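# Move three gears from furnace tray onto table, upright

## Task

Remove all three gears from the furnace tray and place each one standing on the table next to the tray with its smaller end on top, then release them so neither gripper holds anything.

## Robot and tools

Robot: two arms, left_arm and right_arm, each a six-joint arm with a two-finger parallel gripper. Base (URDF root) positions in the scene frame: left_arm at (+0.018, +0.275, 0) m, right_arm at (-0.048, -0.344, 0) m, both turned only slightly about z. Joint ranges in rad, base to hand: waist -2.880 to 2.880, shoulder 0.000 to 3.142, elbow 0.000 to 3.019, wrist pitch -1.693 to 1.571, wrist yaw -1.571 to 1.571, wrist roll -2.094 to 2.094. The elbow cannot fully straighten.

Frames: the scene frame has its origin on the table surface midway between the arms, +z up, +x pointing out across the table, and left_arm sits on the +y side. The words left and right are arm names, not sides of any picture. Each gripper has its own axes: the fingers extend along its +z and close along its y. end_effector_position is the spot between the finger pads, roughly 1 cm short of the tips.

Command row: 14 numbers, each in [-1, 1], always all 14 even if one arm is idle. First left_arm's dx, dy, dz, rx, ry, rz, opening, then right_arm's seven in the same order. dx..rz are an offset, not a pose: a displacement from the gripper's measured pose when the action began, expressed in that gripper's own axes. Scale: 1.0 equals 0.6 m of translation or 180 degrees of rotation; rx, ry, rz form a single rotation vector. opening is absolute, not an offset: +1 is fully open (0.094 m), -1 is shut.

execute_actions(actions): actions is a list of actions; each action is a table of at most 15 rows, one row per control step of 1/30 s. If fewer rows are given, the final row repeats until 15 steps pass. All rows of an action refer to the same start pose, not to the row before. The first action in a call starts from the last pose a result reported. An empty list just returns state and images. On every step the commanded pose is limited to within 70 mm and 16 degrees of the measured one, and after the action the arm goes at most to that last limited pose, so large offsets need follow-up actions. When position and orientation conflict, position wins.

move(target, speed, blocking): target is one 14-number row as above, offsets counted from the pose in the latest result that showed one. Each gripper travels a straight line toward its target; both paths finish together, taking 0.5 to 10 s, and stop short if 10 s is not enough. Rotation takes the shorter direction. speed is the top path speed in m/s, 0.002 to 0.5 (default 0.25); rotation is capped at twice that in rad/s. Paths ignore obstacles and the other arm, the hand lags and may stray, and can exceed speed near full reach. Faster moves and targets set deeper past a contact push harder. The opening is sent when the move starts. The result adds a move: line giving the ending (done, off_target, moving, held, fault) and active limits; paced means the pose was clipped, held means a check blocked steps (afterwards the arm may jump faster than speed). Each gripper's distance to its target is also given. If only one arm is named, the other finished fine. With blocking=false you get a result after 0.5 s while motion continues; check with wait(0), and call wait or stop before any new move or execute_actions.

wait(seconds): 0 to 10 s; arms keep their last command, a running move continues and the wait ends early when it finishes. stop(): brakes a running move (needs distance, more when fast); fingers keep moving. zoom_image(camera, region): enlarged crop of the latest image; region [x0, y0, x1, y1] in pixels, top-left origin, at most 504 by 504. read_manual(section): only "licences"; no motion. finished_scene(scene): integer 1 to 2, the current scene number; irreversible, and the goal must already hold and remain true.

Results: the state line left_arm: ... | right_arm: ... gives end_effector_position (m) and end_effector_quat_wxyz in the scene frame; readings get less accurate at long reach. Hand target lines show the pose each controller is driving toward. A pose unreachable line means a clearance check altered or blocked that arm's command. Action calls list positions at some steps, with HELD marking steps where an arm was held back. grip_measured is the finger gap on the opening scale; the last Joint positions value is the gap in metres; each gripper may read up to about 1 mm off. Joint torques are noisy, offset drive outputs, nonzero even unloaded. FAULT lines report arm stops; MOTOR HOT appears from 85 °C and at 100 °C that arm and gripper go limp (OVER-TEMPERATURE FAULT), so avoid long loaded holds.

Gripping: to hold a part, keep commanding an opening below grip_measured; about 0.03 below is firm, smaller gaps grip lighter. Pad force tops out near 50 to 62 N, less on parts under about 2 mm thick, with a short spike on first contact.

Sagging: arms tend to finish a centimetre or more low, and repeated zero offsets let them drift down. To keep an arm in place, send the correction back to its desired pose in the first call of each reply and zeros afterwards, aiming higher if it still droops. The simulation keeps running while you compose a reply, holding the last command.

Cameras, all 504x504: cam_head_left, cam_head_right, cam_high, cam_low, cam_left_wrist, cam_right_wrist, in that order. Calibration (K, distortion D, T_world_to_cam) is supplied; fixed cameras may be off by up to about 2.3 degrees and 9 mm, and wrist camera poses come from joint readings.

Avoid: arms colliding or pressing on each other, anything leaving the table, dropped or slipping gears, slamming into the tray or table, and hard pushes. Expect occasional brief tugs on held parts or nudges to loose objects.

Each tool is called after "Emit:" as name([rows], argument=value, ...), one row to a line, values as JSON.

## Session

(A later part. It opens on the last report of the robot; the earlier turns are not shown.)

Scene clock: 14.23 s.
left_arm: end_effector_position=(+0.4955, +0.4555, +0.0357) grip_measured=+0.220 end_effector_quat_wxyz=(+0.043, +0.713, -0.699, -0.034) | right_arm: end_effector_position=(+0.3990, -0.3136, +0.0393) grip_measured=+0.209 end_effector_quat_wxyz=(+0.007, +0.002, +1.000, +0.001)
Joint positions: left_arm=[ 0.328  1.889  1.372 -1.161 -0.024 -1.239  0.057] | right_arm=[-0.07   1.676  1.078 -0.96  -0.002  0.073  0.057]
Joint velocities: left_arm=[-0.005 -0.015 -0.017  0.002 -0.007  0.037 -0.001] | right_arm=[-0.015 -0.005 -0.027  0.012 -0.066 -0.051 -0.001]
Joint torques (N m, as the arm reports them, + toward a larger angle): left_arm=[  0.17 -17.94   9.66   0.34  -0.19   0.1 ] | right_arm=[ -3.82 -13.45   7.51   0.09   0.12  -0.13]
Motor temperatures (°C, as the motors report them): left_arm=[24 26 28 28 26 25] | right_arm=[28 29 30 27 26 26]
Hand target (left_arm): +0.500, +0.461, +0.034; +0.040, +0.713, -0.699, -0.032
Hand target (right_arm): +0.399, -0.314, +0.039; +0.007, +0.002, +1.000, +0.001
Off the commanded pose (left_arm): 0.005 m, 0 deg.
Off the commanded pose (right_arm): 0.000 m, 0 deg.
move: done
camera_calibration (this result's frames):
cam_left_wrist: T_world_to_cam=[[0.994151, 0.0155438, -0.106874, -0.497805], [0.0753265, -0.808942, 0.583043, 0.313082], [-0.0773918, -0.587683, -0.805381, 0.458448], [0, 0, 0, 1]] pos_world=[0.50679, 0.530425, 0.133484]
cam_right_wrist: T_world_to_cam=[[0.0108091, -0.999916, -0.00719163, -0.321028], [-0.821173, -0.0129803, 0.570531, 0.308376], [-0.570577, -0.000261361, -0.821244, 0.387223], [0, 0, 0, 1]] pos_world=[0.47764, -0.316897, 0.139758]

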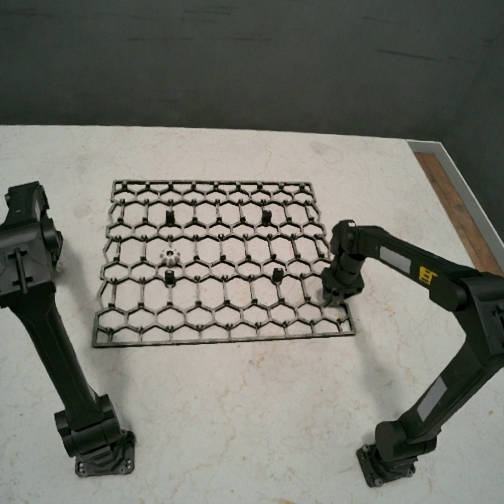

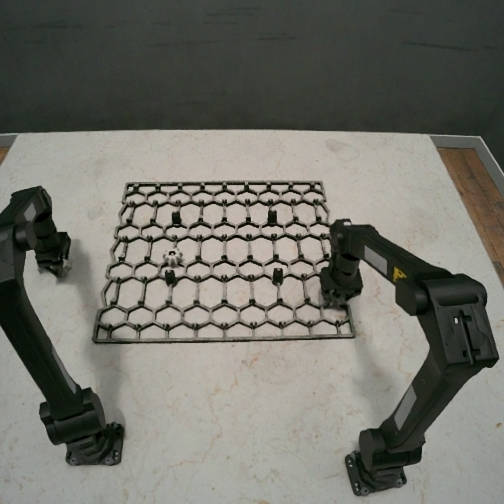

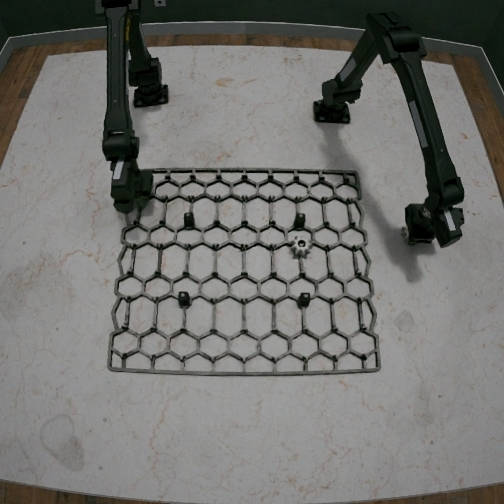

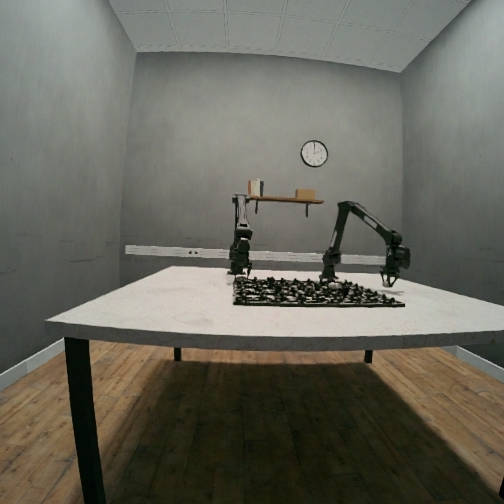

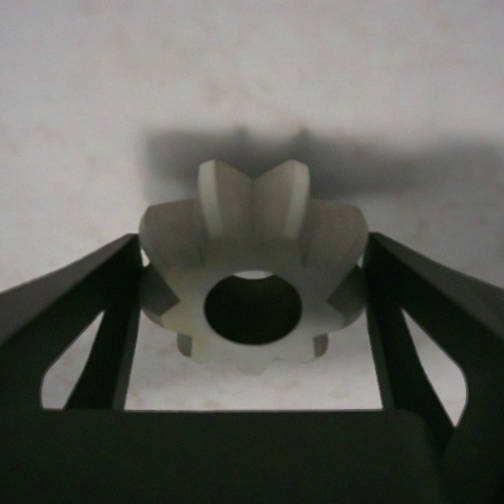

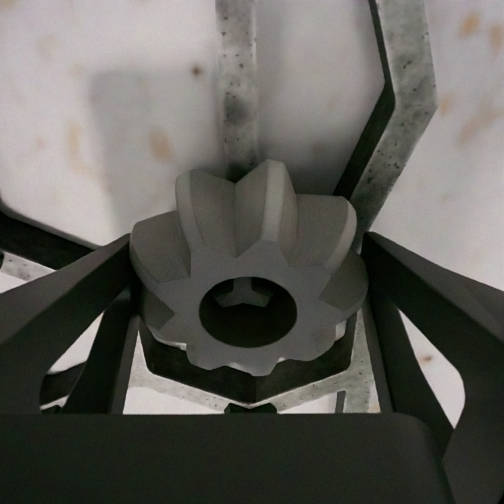

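Left lower to ≈0.02; right lift.

Emit:
move(target=[0,0,0.03,0,0,0,-0.3,0,0,-0.22,0,0,0,-0.3], speed=0.1)

Emit:
move(target=[0,0,0,0,0,0,0.5,0,-0.28,-0.03,0,-0.03,0,-0.3], speed=0.25)

Emit:
move(target=[0,0,-0.2,0,0,0,0.5,0,0,0.1,0,0,0,-0.3], speed=0.15)

Scene clock: 16.10 s.
left_arm: end_effector_position=(+0.4909, +0.4538, +0.0251) grip_measured=+0.220 end_effector_quat_wxyz=(+0.042, +0.713, -0.699, -0.033) | right_arm: end_effector_position=(+0.3736, -0.3151, +0.1327) grip_measured=+0.209 end_effector_quat_wxyz=(-0.040, +0.002, +0.999, -0.001)
Joint positions: left_arm=[ 0.328  1.89   1.342 -1.127 -0.024 -1.239  0.057] | right_arm=[-0.07   1.556  1.202 -1.297 -0.003  0.073  0.057]
Joint velocities: left_arm=[-0.005  0.005  0.017  0.007 -0.066 -0.022  0.   ] | right_arm=[ 0.005  0.005  0.017 -0.002 -0.007 -0.007  0.001]
Joint torques (N m, as the arm reports them, + toward a larger angle): left_arm=[ -0.35 -17.25   9.12   0.35  -0.21   0.04] | right_arm=[ -3.33 -15.81  13.84  -0.76   0.11  -0.1 ]
Motor temperatures (°C, as the motors report them): left_arm=[24 26 28 28 26 25] | right_arm=[28 29 30 27 26 26]
Hand target (left_arm): +0.494, +0.455, +0.018; +0.044, +0.713, -0.699, -0.034
Hand target (right_arm): +0.395, -0.315, +0.172; +0.006, +0.002, +1.000, +0.001
Off the commanded pose (left_arm): 0.008 m, 0 deg.
Off the commanded pose (right_arm): 0.045 m, 5 deg.
move: off_target (right_arm)
camera_calibration (this result's frames):
cam_left_wrist: T_world_to_cam=[[0.994453, 0.0156552, -0.10401, -0.494577], [0.0736581, -0.809557, 0.582402, 0.319333], [-0.0750846, -0.586832, -0.80622, 0.447066], [0, 0, 0, 1]] pos_world=[0.50188, 0.528614, 0.123012]
cam_right_wrist: T_world_to_cam=[[0.010272, -0.999942, -0.00321763, -0.321916], [-0.764419, -0.00992689, 0.644644, 0.20417], [-0.644638, -0.00416214, -0.764476, 0.468359], [0, 0, 0, 1]] pos_world=[0.4613, -0.317921, 0.225397]

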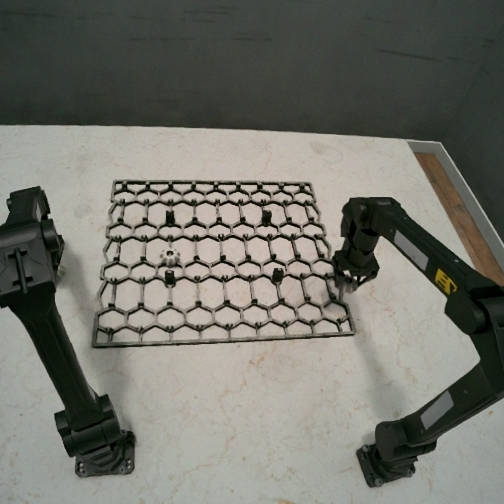

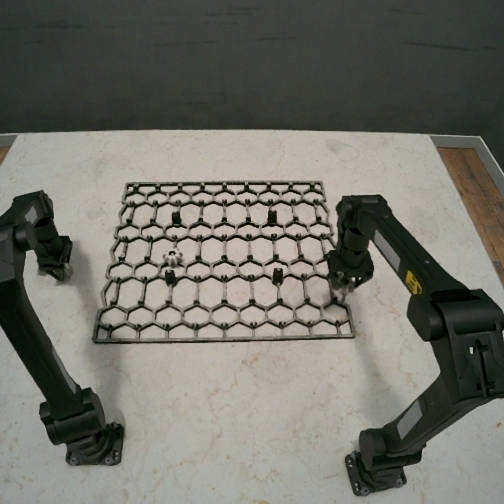

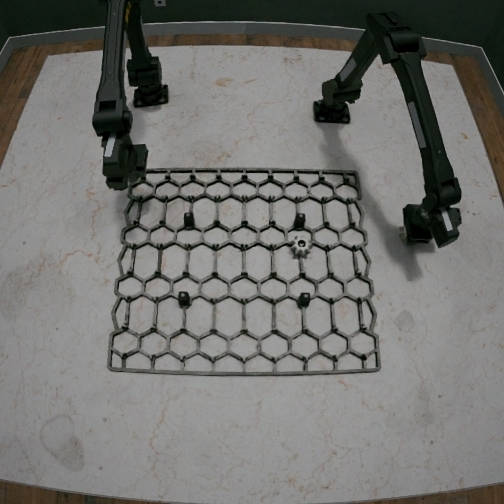

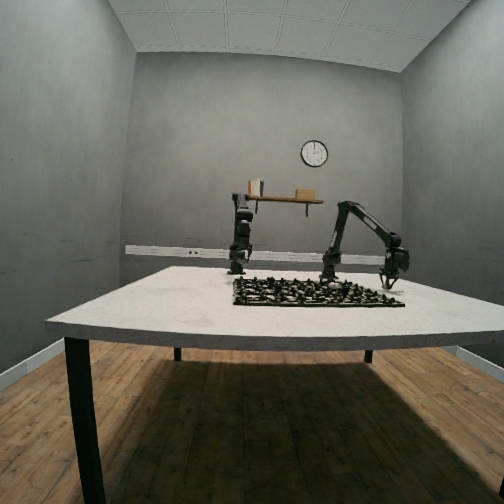

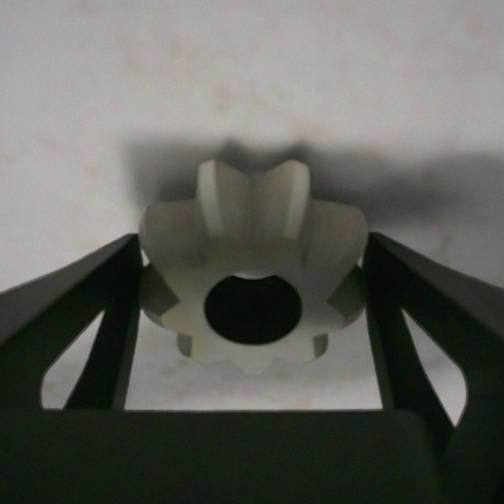

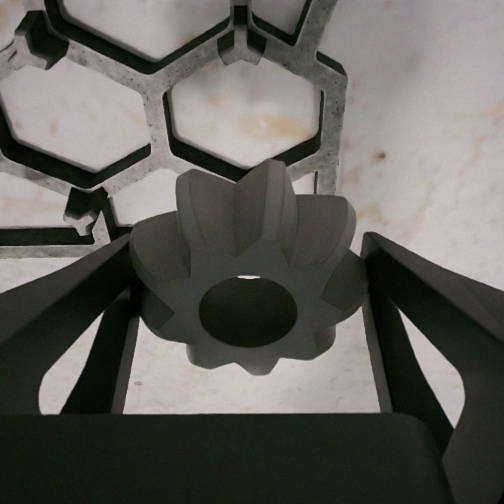

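Scene clock: 17.37 s.
left_arm: end_effector_position=(+0.4904, +0.4537, +0.0248) grip_measured=+0.498 end_effector_quat_wxyz=(+0.043, +0.713, -0.699, -0.034) | right_arm: end_effector_position=(+0.3553, -0.4795, +0.1262) grip_measured=+0.209 end_effector_quat_wxyz=(-0.030, +0.008, +1.000, +0.004)
Joint positions: left_arm=[ 0.328  1.89   1.341 -1.127 -0.024 -1.239  0.07 ] | right_arm=[-0.457  1.556  1.185 -1.259  0.011 -0.301  0.057]
Joint velocities: left_arm=[ 0.005  0.005  0.002 -0.007 -0.022  0.022 -0.001] | right_arm=[-0.015  0.005 -0.007 -0.007 -0.022  0.037  0.   ]
Joint torques (N m, as the arm reports them, + toward a larger angle): left_arm=[ -0.62 -19.44   8.64  -0.06  -0.2    0.01] | right_arm=[ -1.67 -13.6   12.1    0.06  -0.16  -0.18]
Motor temperatures (°C, as the motors report them): left_arm=[24 26 28 28 26 25] | right_arm=[28 29 30 27 26 26]
Hand target (left_arm): +0.491, +0.454, +0.025; +0.042, +0.713, -0.699, -0.033
Hand target (right_arm): +0.373, -0.484, +0.151; +0.006, +0.002, +1.000, -0.005
Off the commanded pose (left_arm): 0.001 m, 0 deg.
Off the commanded pose (right_arm): 0.032 m, 4 deg.
move: off_target (right_arm)
camera_calibration (this result's frames):
cam_left_wrist: T_world_to_cam=[[0.994341, 0.0156138, -0.105084, -0.494035], [0.0742835, -0.809326, 0.582643, 0.319008], [-0.0759501, -0.587152, -0.805906, 0.447212], [0, 0, 0, 1]] pos_world=[0.501508, 0.528477, 0.122628]
cam_right_wrist: T_world_to_cam=[[-0.0028164, -0.999917, -0.0125453, -0.480312], [-0.777037, -0.0057084, 0.62943, 0.20111], [-0.629449, 0.0115209, -0.776956, 0.454598], [0, 0, 0, 1]] pos_world=[0.441063, -0.484362, 0.220592]

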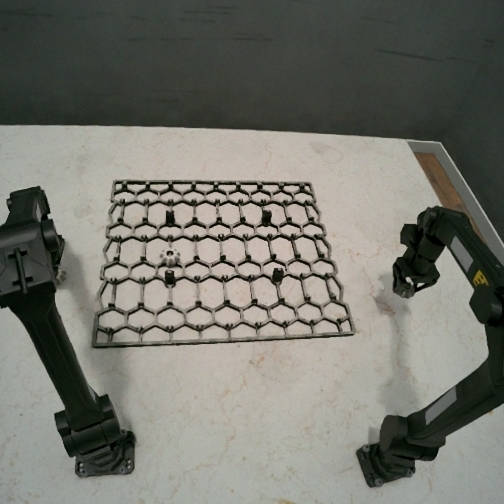

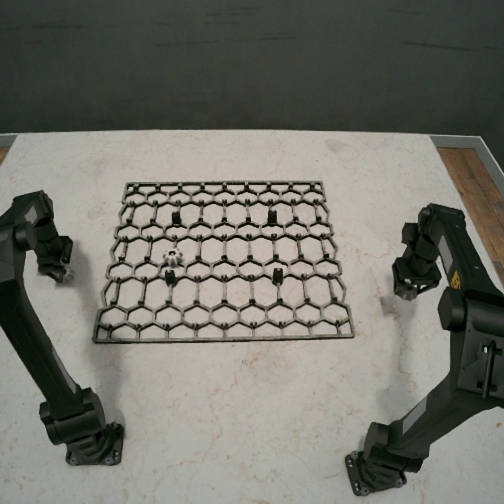

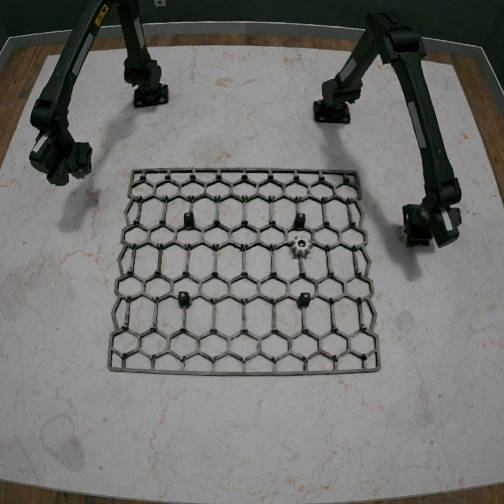

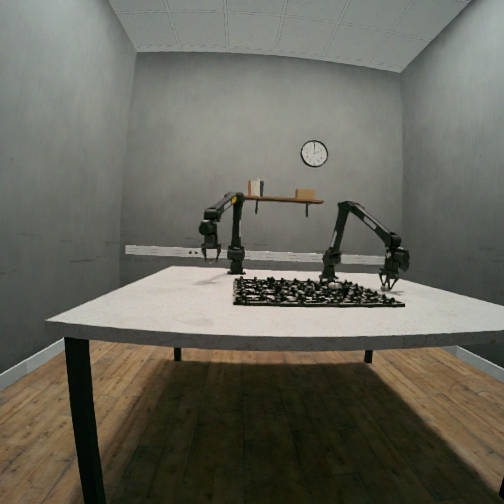

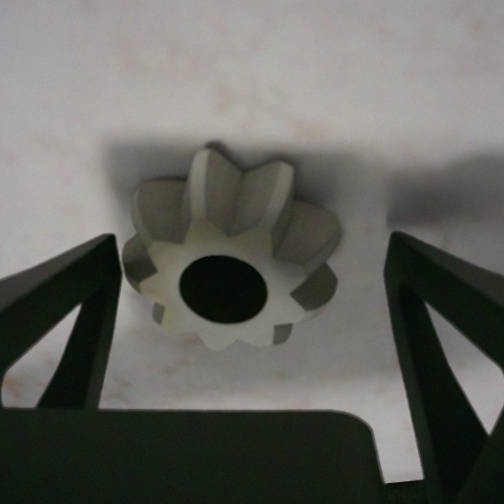

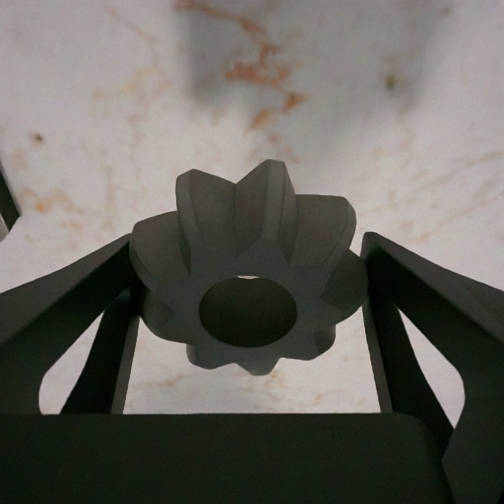

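Scene clock: 18.53 s.
left_arm: end_effector_position=(+0.4915, +0.4540, +0.1265) grip_measured=+0.498 end_effector_quat_wxyz=(+0.059, +0.712, -0.698, -0.041) | right_arm: end_effector_position=(+0.3493, -0.4775, +0.0639) grip_measured=+0.209 end_effector_quat_wxyz=(-0.037, +0.008, +0.999, +0.006)
Joint positions: left_arm=[ 0.328  1.806  1.505 -1.412 -0.024 -1.239  0.07 ] | right_arm=[-0.457  1.623  1.083 -1.105  0.011 -0.301  0.057]
Joint velocities: left_arm=[-0.005 -0.005 -0.012  0.022 -0.051 -0.022  0.   ] | right_arm=[-0.015 -0.015 -0.002 -0.012 -0.051 -0.007  0.   ]
Joint torques (N m, as the arm reports them, + toward a larger angle): left_arm=[ -1.28 -19.8   12.69  -0.67  -0.17  -0.07] | right_arm=[ -3.1  -12.52   7.59   0.19   0.    -0.08]
Motor temperatures (°C, as the motors report them): left_arm=[24 26 29 28 26 25] | right_arm=[28 29 30 27 26 26]
Hand target (left_arm): +0.502, +0.454, +0.145; +0.042, +0.713, -0.699, -0.033
Hand target (right_arm): +0.352, -0.479, +0.066; -0.030, +0.008, +1.000, +0.004
Off the commanded pose (left_arm): 0.021 m, 2 deg.
Off the commanded pose (right_arm): 0.004 m, 1 deg.
move: off_target (left_arm)
camera_calibration (this result's frames):
cam_left_wrist: T_world_to_cam=[[0.990191, 0.0140828, -0.139011, -0.477375], [0.0942189, -0.801972, 0.589884, 0.245945], [-0.103176, -0.597195, -0.795432, 0.546083], [0, 0, 0, 1]] pos_world=[0.505862, 0.530083, 0.222932]
cam_right_wrist: T_world_to_cam=[[-0.00300779, -0.999854, -0.0167937, -0.478765], [-0.768759, -0.00842824, 0.639483, 0.230822], [-0.639532, 0.0148337, -0.768621, 0.406957], [0, 0, 0, 1]] pos_world=[0.436269, -0.482786, 0.157149]

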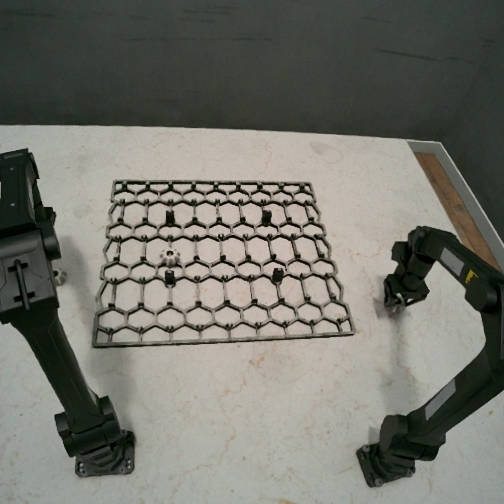

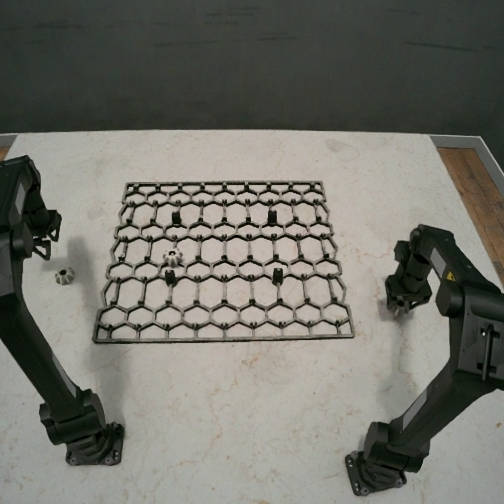

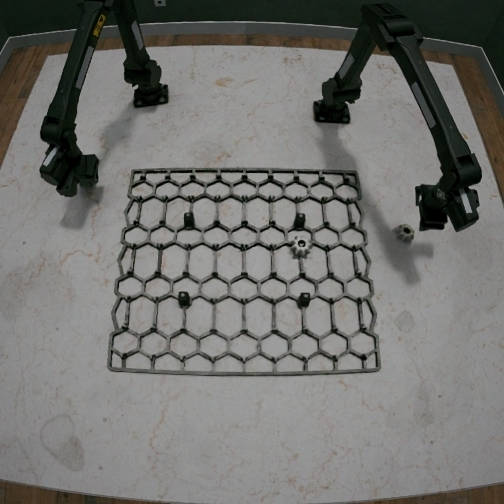

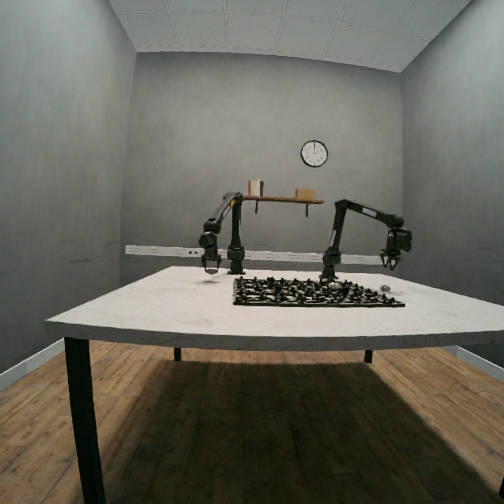

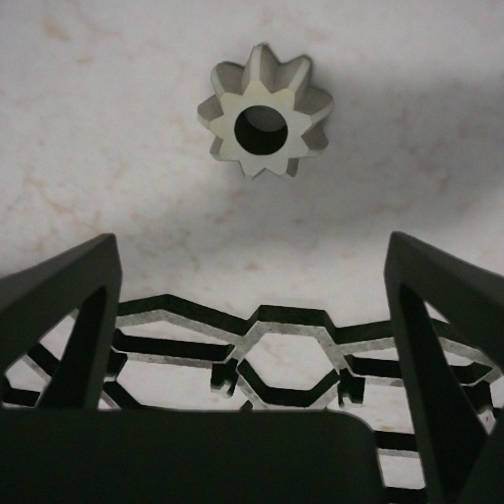

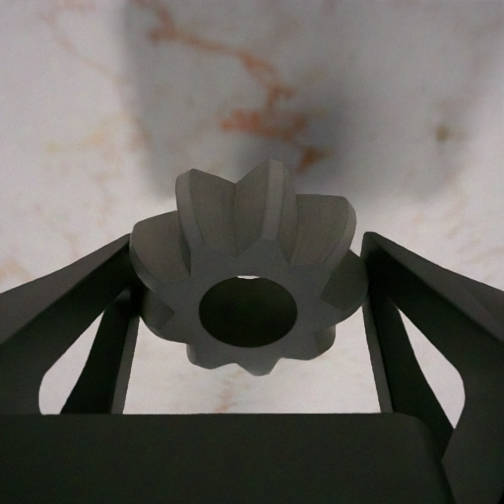

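Emit:
move(target=[0.53,-0.075,-0.02,0.03,-0.03,0,0.5, 0,0,0.065,0,0,0,-0.3], speed=0.2)

Scene clock: 20.97 s.
left_arm: end_effector_position=(+0.5260, +0.1362, +0.1377) grip_measured=+0.498 end_effector_quat_wxyz=(-0.008, +0.706, -0.707, -0.044) | right_arm: end_effector_position=(+0.3451, -0.4761, +0.0249) grip_measured=+0.209 end_effector_quat_wxyz=(-0.040, +0.008, +0.999, +0.007)
Joint positions: left_arm=[-0.311  1.804  1.537 -1.374 -0.057 -1.856  0.07 ] | right_arm=[-0.457  1.677  1.031 -1.006  0.011 -0.301  0.057]
Joint velocities: left_arm=[-0.024 -0.005 -0.007 -0.017  0.007  0.037 -0.001] | right_arm=[-0.005 -0.005 -0.002  0.007  0.022  0.066 -0.001]
Joint torques (N m, as the arm reports them, + toward a larger angle): left_arm=[ -0.7  -15.41  13.43  -0.58  -0.36   0.01] | right_arm=[ -2.69 -13.01   7.06  -0.14   0.05  -0.07]
Motor temperatures (°C, as the motors report them): left_arm=[24 26 29 28 26 25] | right_arm=[28 29 30 27 26 26]
Hand target (left_arm): +0.537, +0.136, +0.136; -0.010, +0.711, -0.702, -0.046
Hand target (right_arm): +0.347, -0.477, +0.025; -0.037, +0.008, +0.999, +0.006
Off the commanded pose (left_arm): 0.019 m, 1 deg.
Off the commanded pose (right_arm): 0.002 m, 0 deg.
move: off_target (left_arm)
camera_calibration (this result's frames):
cam_left_wrist: T_world_to_cam=[[0.998821, -0.00403708, -0.0483779, -0.520067], [0.0213813, -0.858092, 0.51305, 0.0377052], [-0.0435839, -0.51348, -0.856994, 0.334554], [0, 0, 0, 1]] pos_world=[0.533228, 0.202042, 0.242206]
cam_right_wrist: T_world_to_cam=[[-0.00313115, -0.999814, -0.0190347, -0.477943], [-0.764337, -0.00988101, 0.644741, 0.250202], [-0.644809, 0.0165677, -0.764164, 0.376843], [0, 0, 0, 1]] pos_world=[0.432734, -0.481625, 0.117557]

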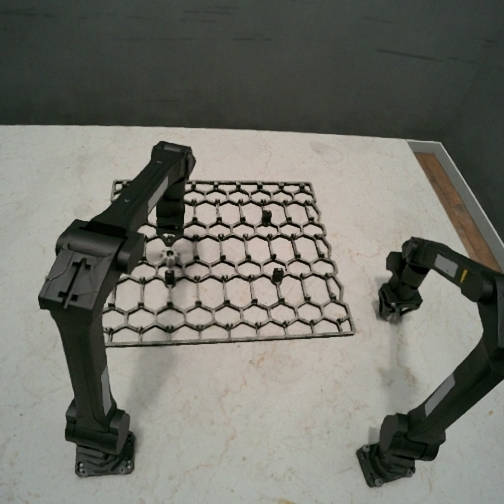

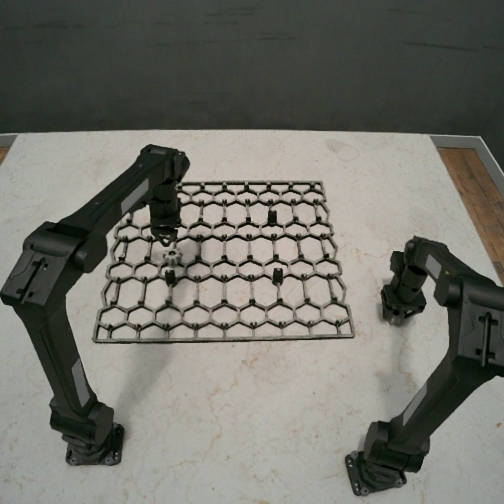

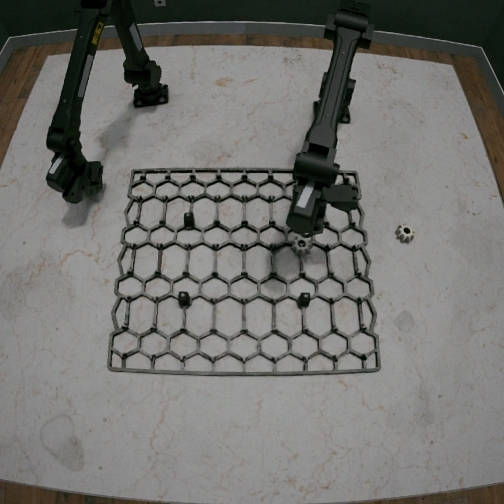

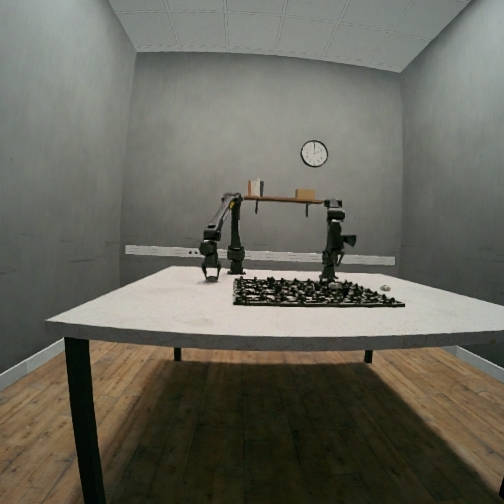

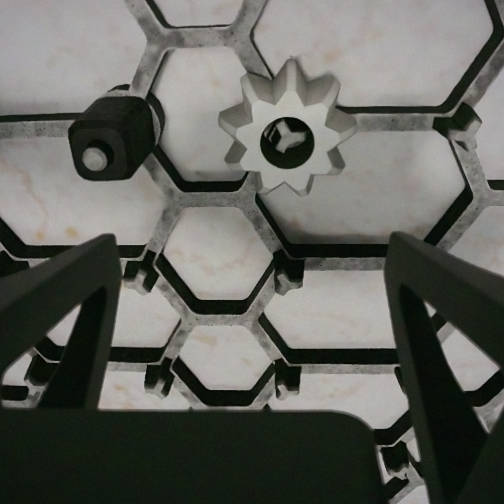

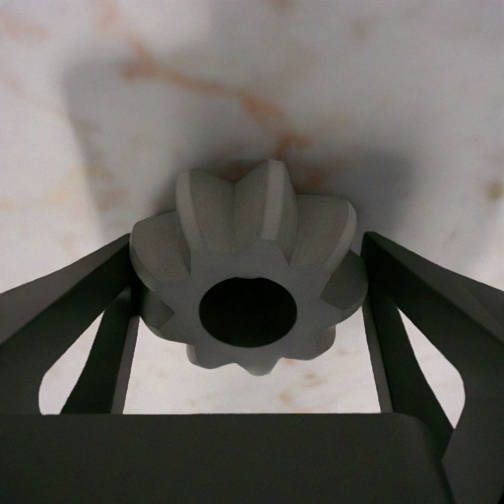

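Emit:
move(target=[0.012,-0.04,0.172,0,0,0,0.5, 0,0,0,0,0,0,0.6], speed=0.12)

Scene clock: 22.40 s.
left_arm: end_effector_position=(+0.5427, +0.1313, +0.0454) grip_measured=+0.498 end_effector_quat_wxyz=(-0.011, +0.705, -0.708, -0.039) | right_arm: end_effector_position=(+0.3451, -0.4761, +0.0249) grip_measured=+0.598 end_effector_quat_wxyz=(-0.040, +0.008, +0.999, +0.007)
Joint positions: left_arm=[-0.311  1.925  1.46  -1.163 -0.057 -1.854  0.07 ] | right_arm=[-0.457  1.677  1.031 -1.006  0.011 -0.301  0.075]
Joint velocities: left_arm=[ 0.005  0.005 -0.007  0.017 -0.066  0.007  0.   ] | right_arm=[ 0.005 -0.015 -0.007  0.007 -0.022  0.007  0.001]
Joint torques (N m, as the arm reports them, + toward a larger angle): left_arm=[  0.68 -18.04   9.23   0.35  -0.22   0.11] | right_arm=[ -2.79 -12.65   7.03  -0.21   0.06  -0.08]
Motor temperatures (°C, as the motors report them): left_arm=[24 26 29 28 26 25] | right_arm=[28 29 30 27 26 26]
Hand target (left_arm): +0.546, +0.137, +0.033; -0.008, +0.706, -0.707, -0.044
Hand target (right_arm): +0.345, -0.476, +0.025; -0.040, +0.008, +0.999, +0.007
Off the commanded pose (left_arm): 0.013 m, 1 deg.
Off the commanded pose (right_arm): 0.000 m, 0 deg.
move: off_target (left_arm)
camera_calibration (this result's frames):
cam_left_wrist: T_world_to_cam=[[0.999287, -0.00646216, -0.0371888, -0.541681], [0.0136721, -0.856367, 0.516186, 0.0843387], [-0.035183, -0.516327, -0.855669, 0.249382], [0, 0, 0, 1]] pos_world=[0.548916, 0.197487, 0.14971]
cam_right_wrist: T_world_to_cam=[[-0.00313115, -0.999814, -0.0190347, -0.477943], [-0.764337, -0.00988101, 0.644741, 0.250202], [-0.644809, 0.0165677, -0.764164, 0.376843], [0, 0, 0, 1]] pos_world=[0.432734, -0.481625, 0.117557]

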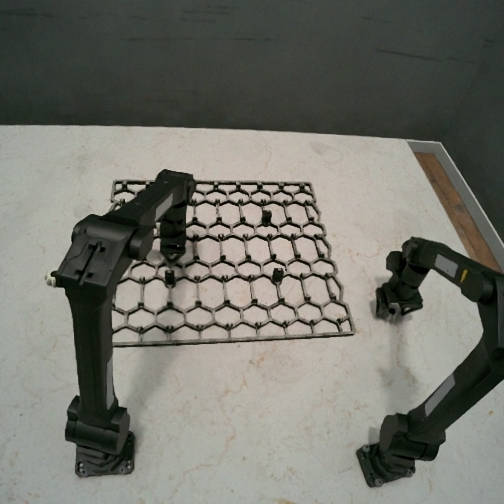

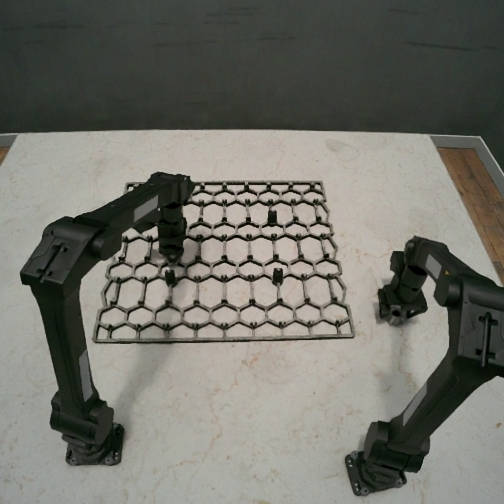

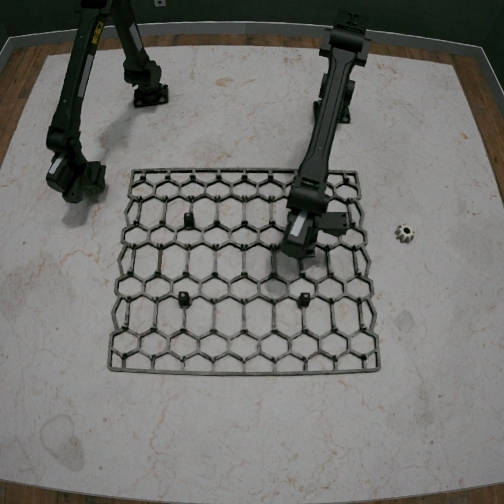

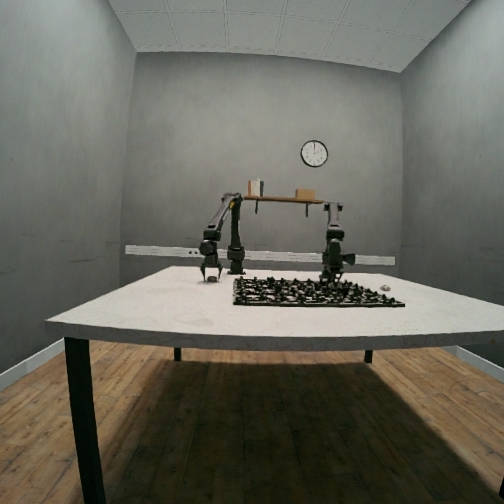

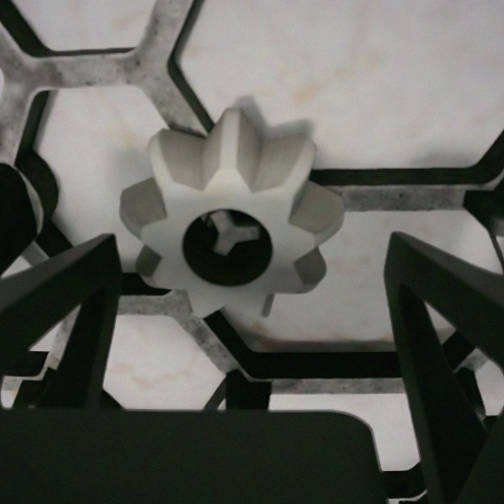

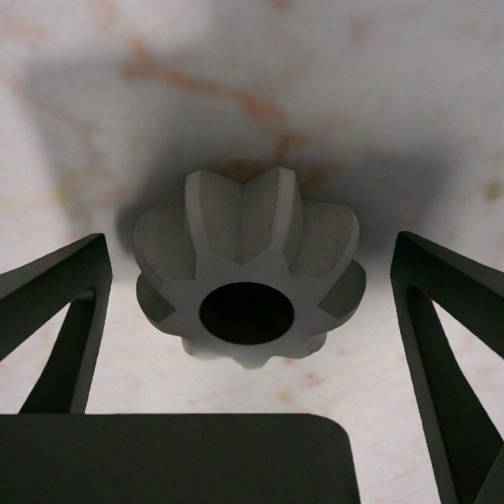

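Emit:
move(target=[0.016,0.014,0.0,0,0,0,0.5, 0,0,-0.25,0,0,0,0.6], speed=0.15)

Emit:
move(target=[0,0,0.028,0,0,0,0.5, 0,0,0,0,0,0,0.6], speed=0.05)

Scene clock: 23.93 s.
left_arm: end_effector_position=(+0.5337, +0.1282, +0.0394) grip_measured=+0.498 end_effector_quat_wxyz=(-0.007, +0.705, -0.707, -0.047) | right_arm: end_effector_position=(+0.3404, -0.4746, +0.1492) grip_measured=+0.598 end_effector_quat_wxyz=(-0.070, +0.008, +0.997, +0.016)
Joint positions: left_arm=[-0.321  1.925  1.441 -1.163 -0.057 -1.866  0.07 ] | right_arm=[-0.457  1.549  1.235 -1.4    0.011 -0.301  0.075]
Joint velocities: left_arm=[-0.005  0.005 -0.007 -0.022 -0.095 -0.007 -0.001] | right_arm=[-0.005  0.005  0.002 -0.022  0.022 -0.007 -0.   ]
Joint torques (N m, as the arm reports them, + toward a larger angle): left_arm=[ -1.61 -21.3    8.73   0.22  -0.14  -0.06] | right_arm=[ -3.6  -13.57  13.17  -0.73   0.01  -0.05]
Motor temperatures (°C, as the motors report them): left_arm=[24 26 29 28 26 25] | right_arm=[28 29 30 27 26 26]
Hand target (left_arm): +0.534, +0.122, +0.045; -0.011, +0.705, -0.708, -0.039
Hand target (right_arm): +0.356, -0.479, +0.175; -0.040, +0.008, +0.999, +0.007
Off the commanded pose (left_arm): 0.009 m, 1 deg.
Off the commanded pose (right_arm): 0.031 m, 4 deg.
move: off_target (right_arm)
camera_calibration (this result's frames):
cam_left_wrist: T_world_to_cam=[[0.99852, -0.0043326, -0.0542089, -0.532109], [0.0240008, -0.859379, 0.510776, 0.0800001], [-0.048799, -0.511321, -0.858003, 0.249007], [0, 0, 0, 1]] pos_world=[0.541552, 0.193768, 0.143942]
cam_right_wrist: T_world_to_cam=[[-0.00485019, -0.999249, -0.0384411, -0.470298], [-0.724448, -0.0229874, 0.688946, 0.14013], [-0.689313, 0.0311901, -0.723792, 0.484777], [0, 0, 0, 1]] pos_world=[0.433399, -0.481844, 0.236257]

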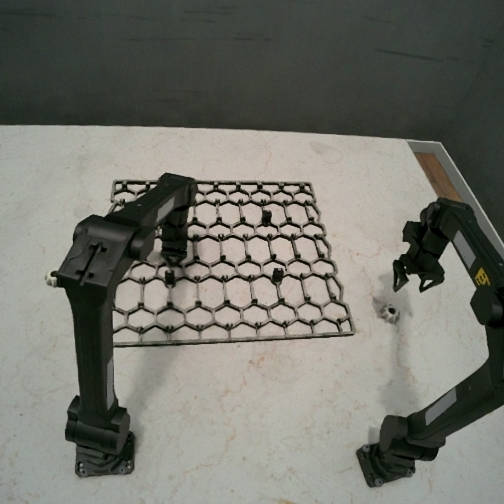

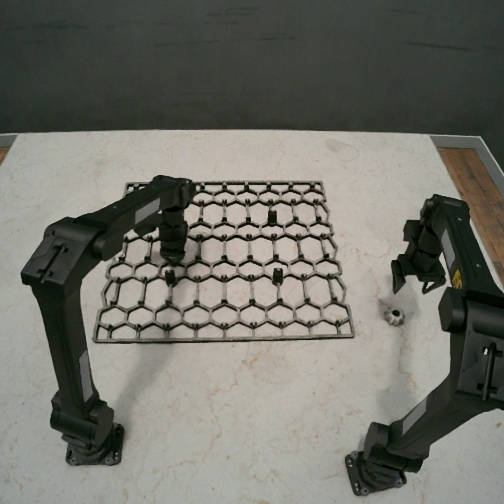

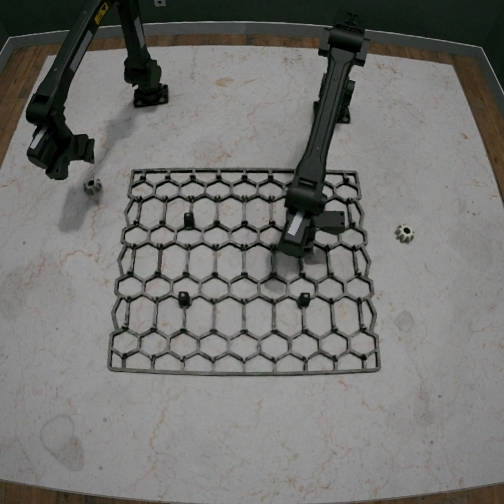

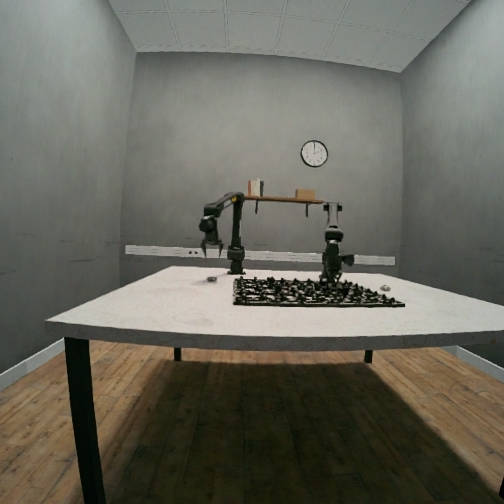

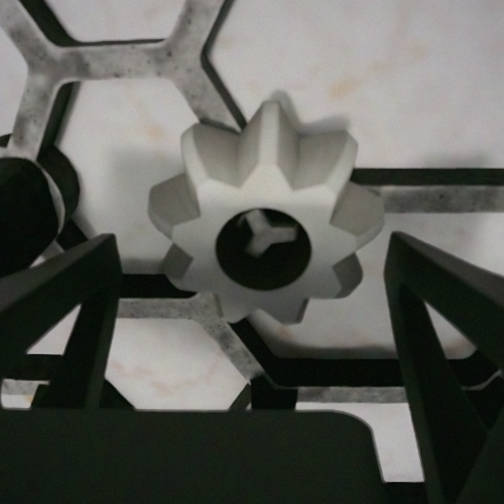

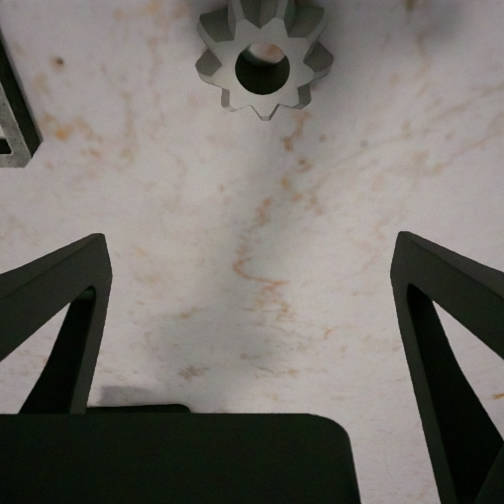

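Scene clock: 24.63 s.
left_arm: end_effector_position=(+0.5322, +0.1287, +0.0325) grip_measured=+0.498 end_effector_quat_wxyz=(-0.009, +0.706, -0.707, -0.043) | right_arm: end_effector_position=(+0.3404, -0.4746, +0.1492) grip_measured=+0.598 end_effector_quat_wxyz=(-0.070, +0.008, +0.997, +0.016)
Joint positions: left_arm=[-0.321  1.925  1.421 -1.135 -0.057 -1.866  0.07 ] | right_arm=[-0.457  1.549  1.235 -1.4    0.011 -0.301  0.075]
Joint velocities: left_arm=[-0.005 -0.005 -0.017 -0.022 -0.022  0.051 -0.001] | right_arm=[ 0.005 -0.015  0.012 -0.012 -0.051 -0.037 -0.   ]
Joint torques (N m, as the arm reports them, + toward a larger angle): left_arm=[ -0.46 -18.37   8.77   0.48  -0.24   0.05] | right_arm=[ -3.73 -12.29   8.47  -0.38   0.02  -0.09]
Motor temperatures (°C, as the motors report them): left_arm=[24 26 29 28 26 25] | right_arm=[28 29 30 27 26 26]
Hand target (left_arm): +0.533, +0.130, +0.023; -0.007, +0.705, -0.707, -0.047
Hand target (right_arm): +0.340, -0.475, +0.149; -0.070, +0.008, +0.997, +0.016
Off the commanded pose (left_arm): 0.010 m, 0 deg.
Off the commanded pose (right_arm): 0.000 m, 0 deg.
move: done
camera_calibration (this result's frames):
cam_left_wrist: T_world_to_cam=[[0.998923, -0.00445526, -0.0461796, -0.531467], [0.0198907, -0.858128, 0.513051, 0.0858566], [-0.0419138, -0.513417, -0.857115, 0.239889], [0, 0, 0, 1]] pos_world=[0.539241, 0.194471, 0.13702]
cam_right_wrist: T_world_to_cam=[[-0.00485019, -0.999249, -0.0384411, -0.470298], [-0.724448, -0.0229874, 0.688946, 0.14013], [-0.689313, 0.0311901, -0.723792, 0.484777], [0, 0, 0, 1]] pos_world=[0.433399, -0.481844, 0.236257]

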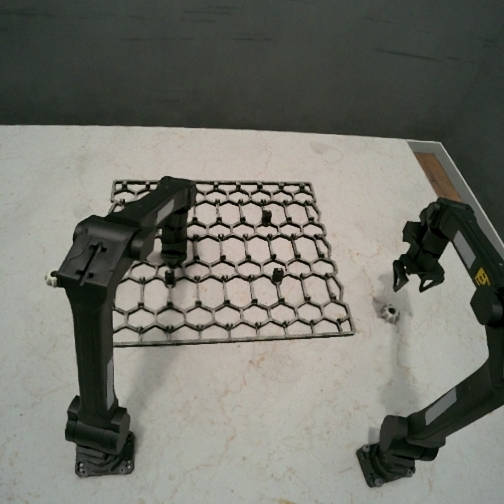

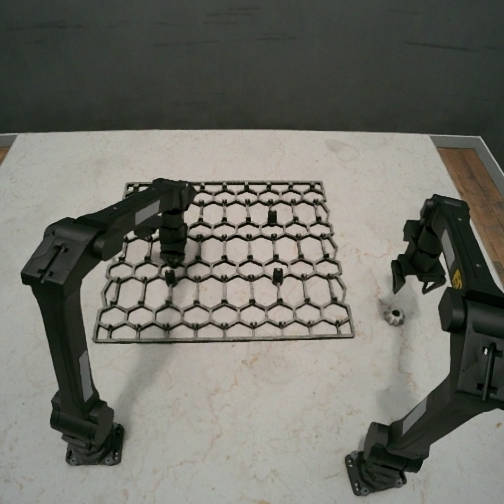

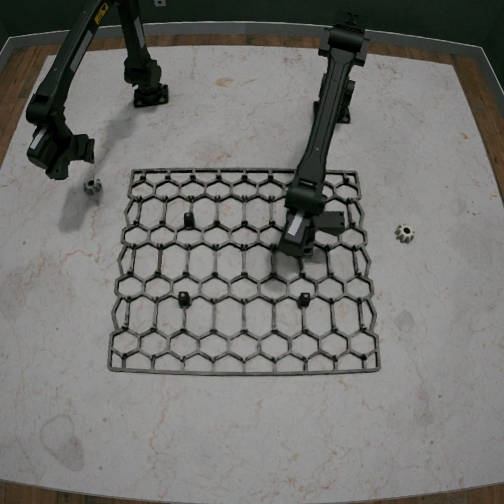

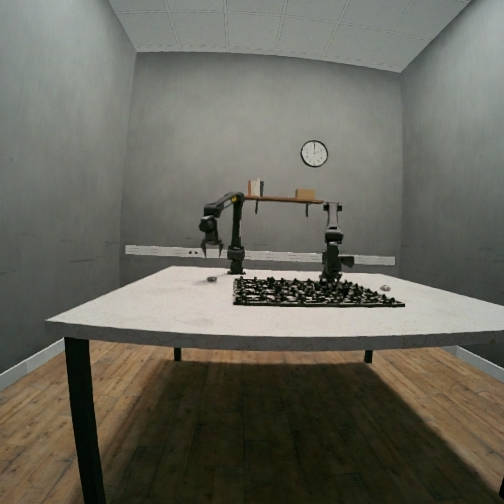

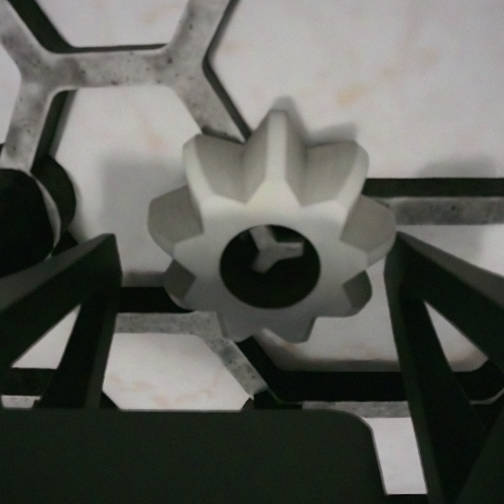

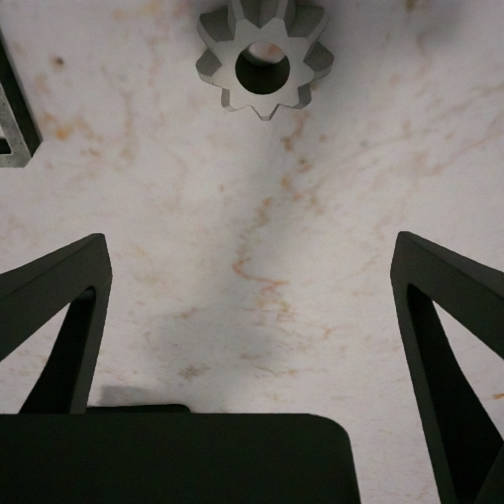

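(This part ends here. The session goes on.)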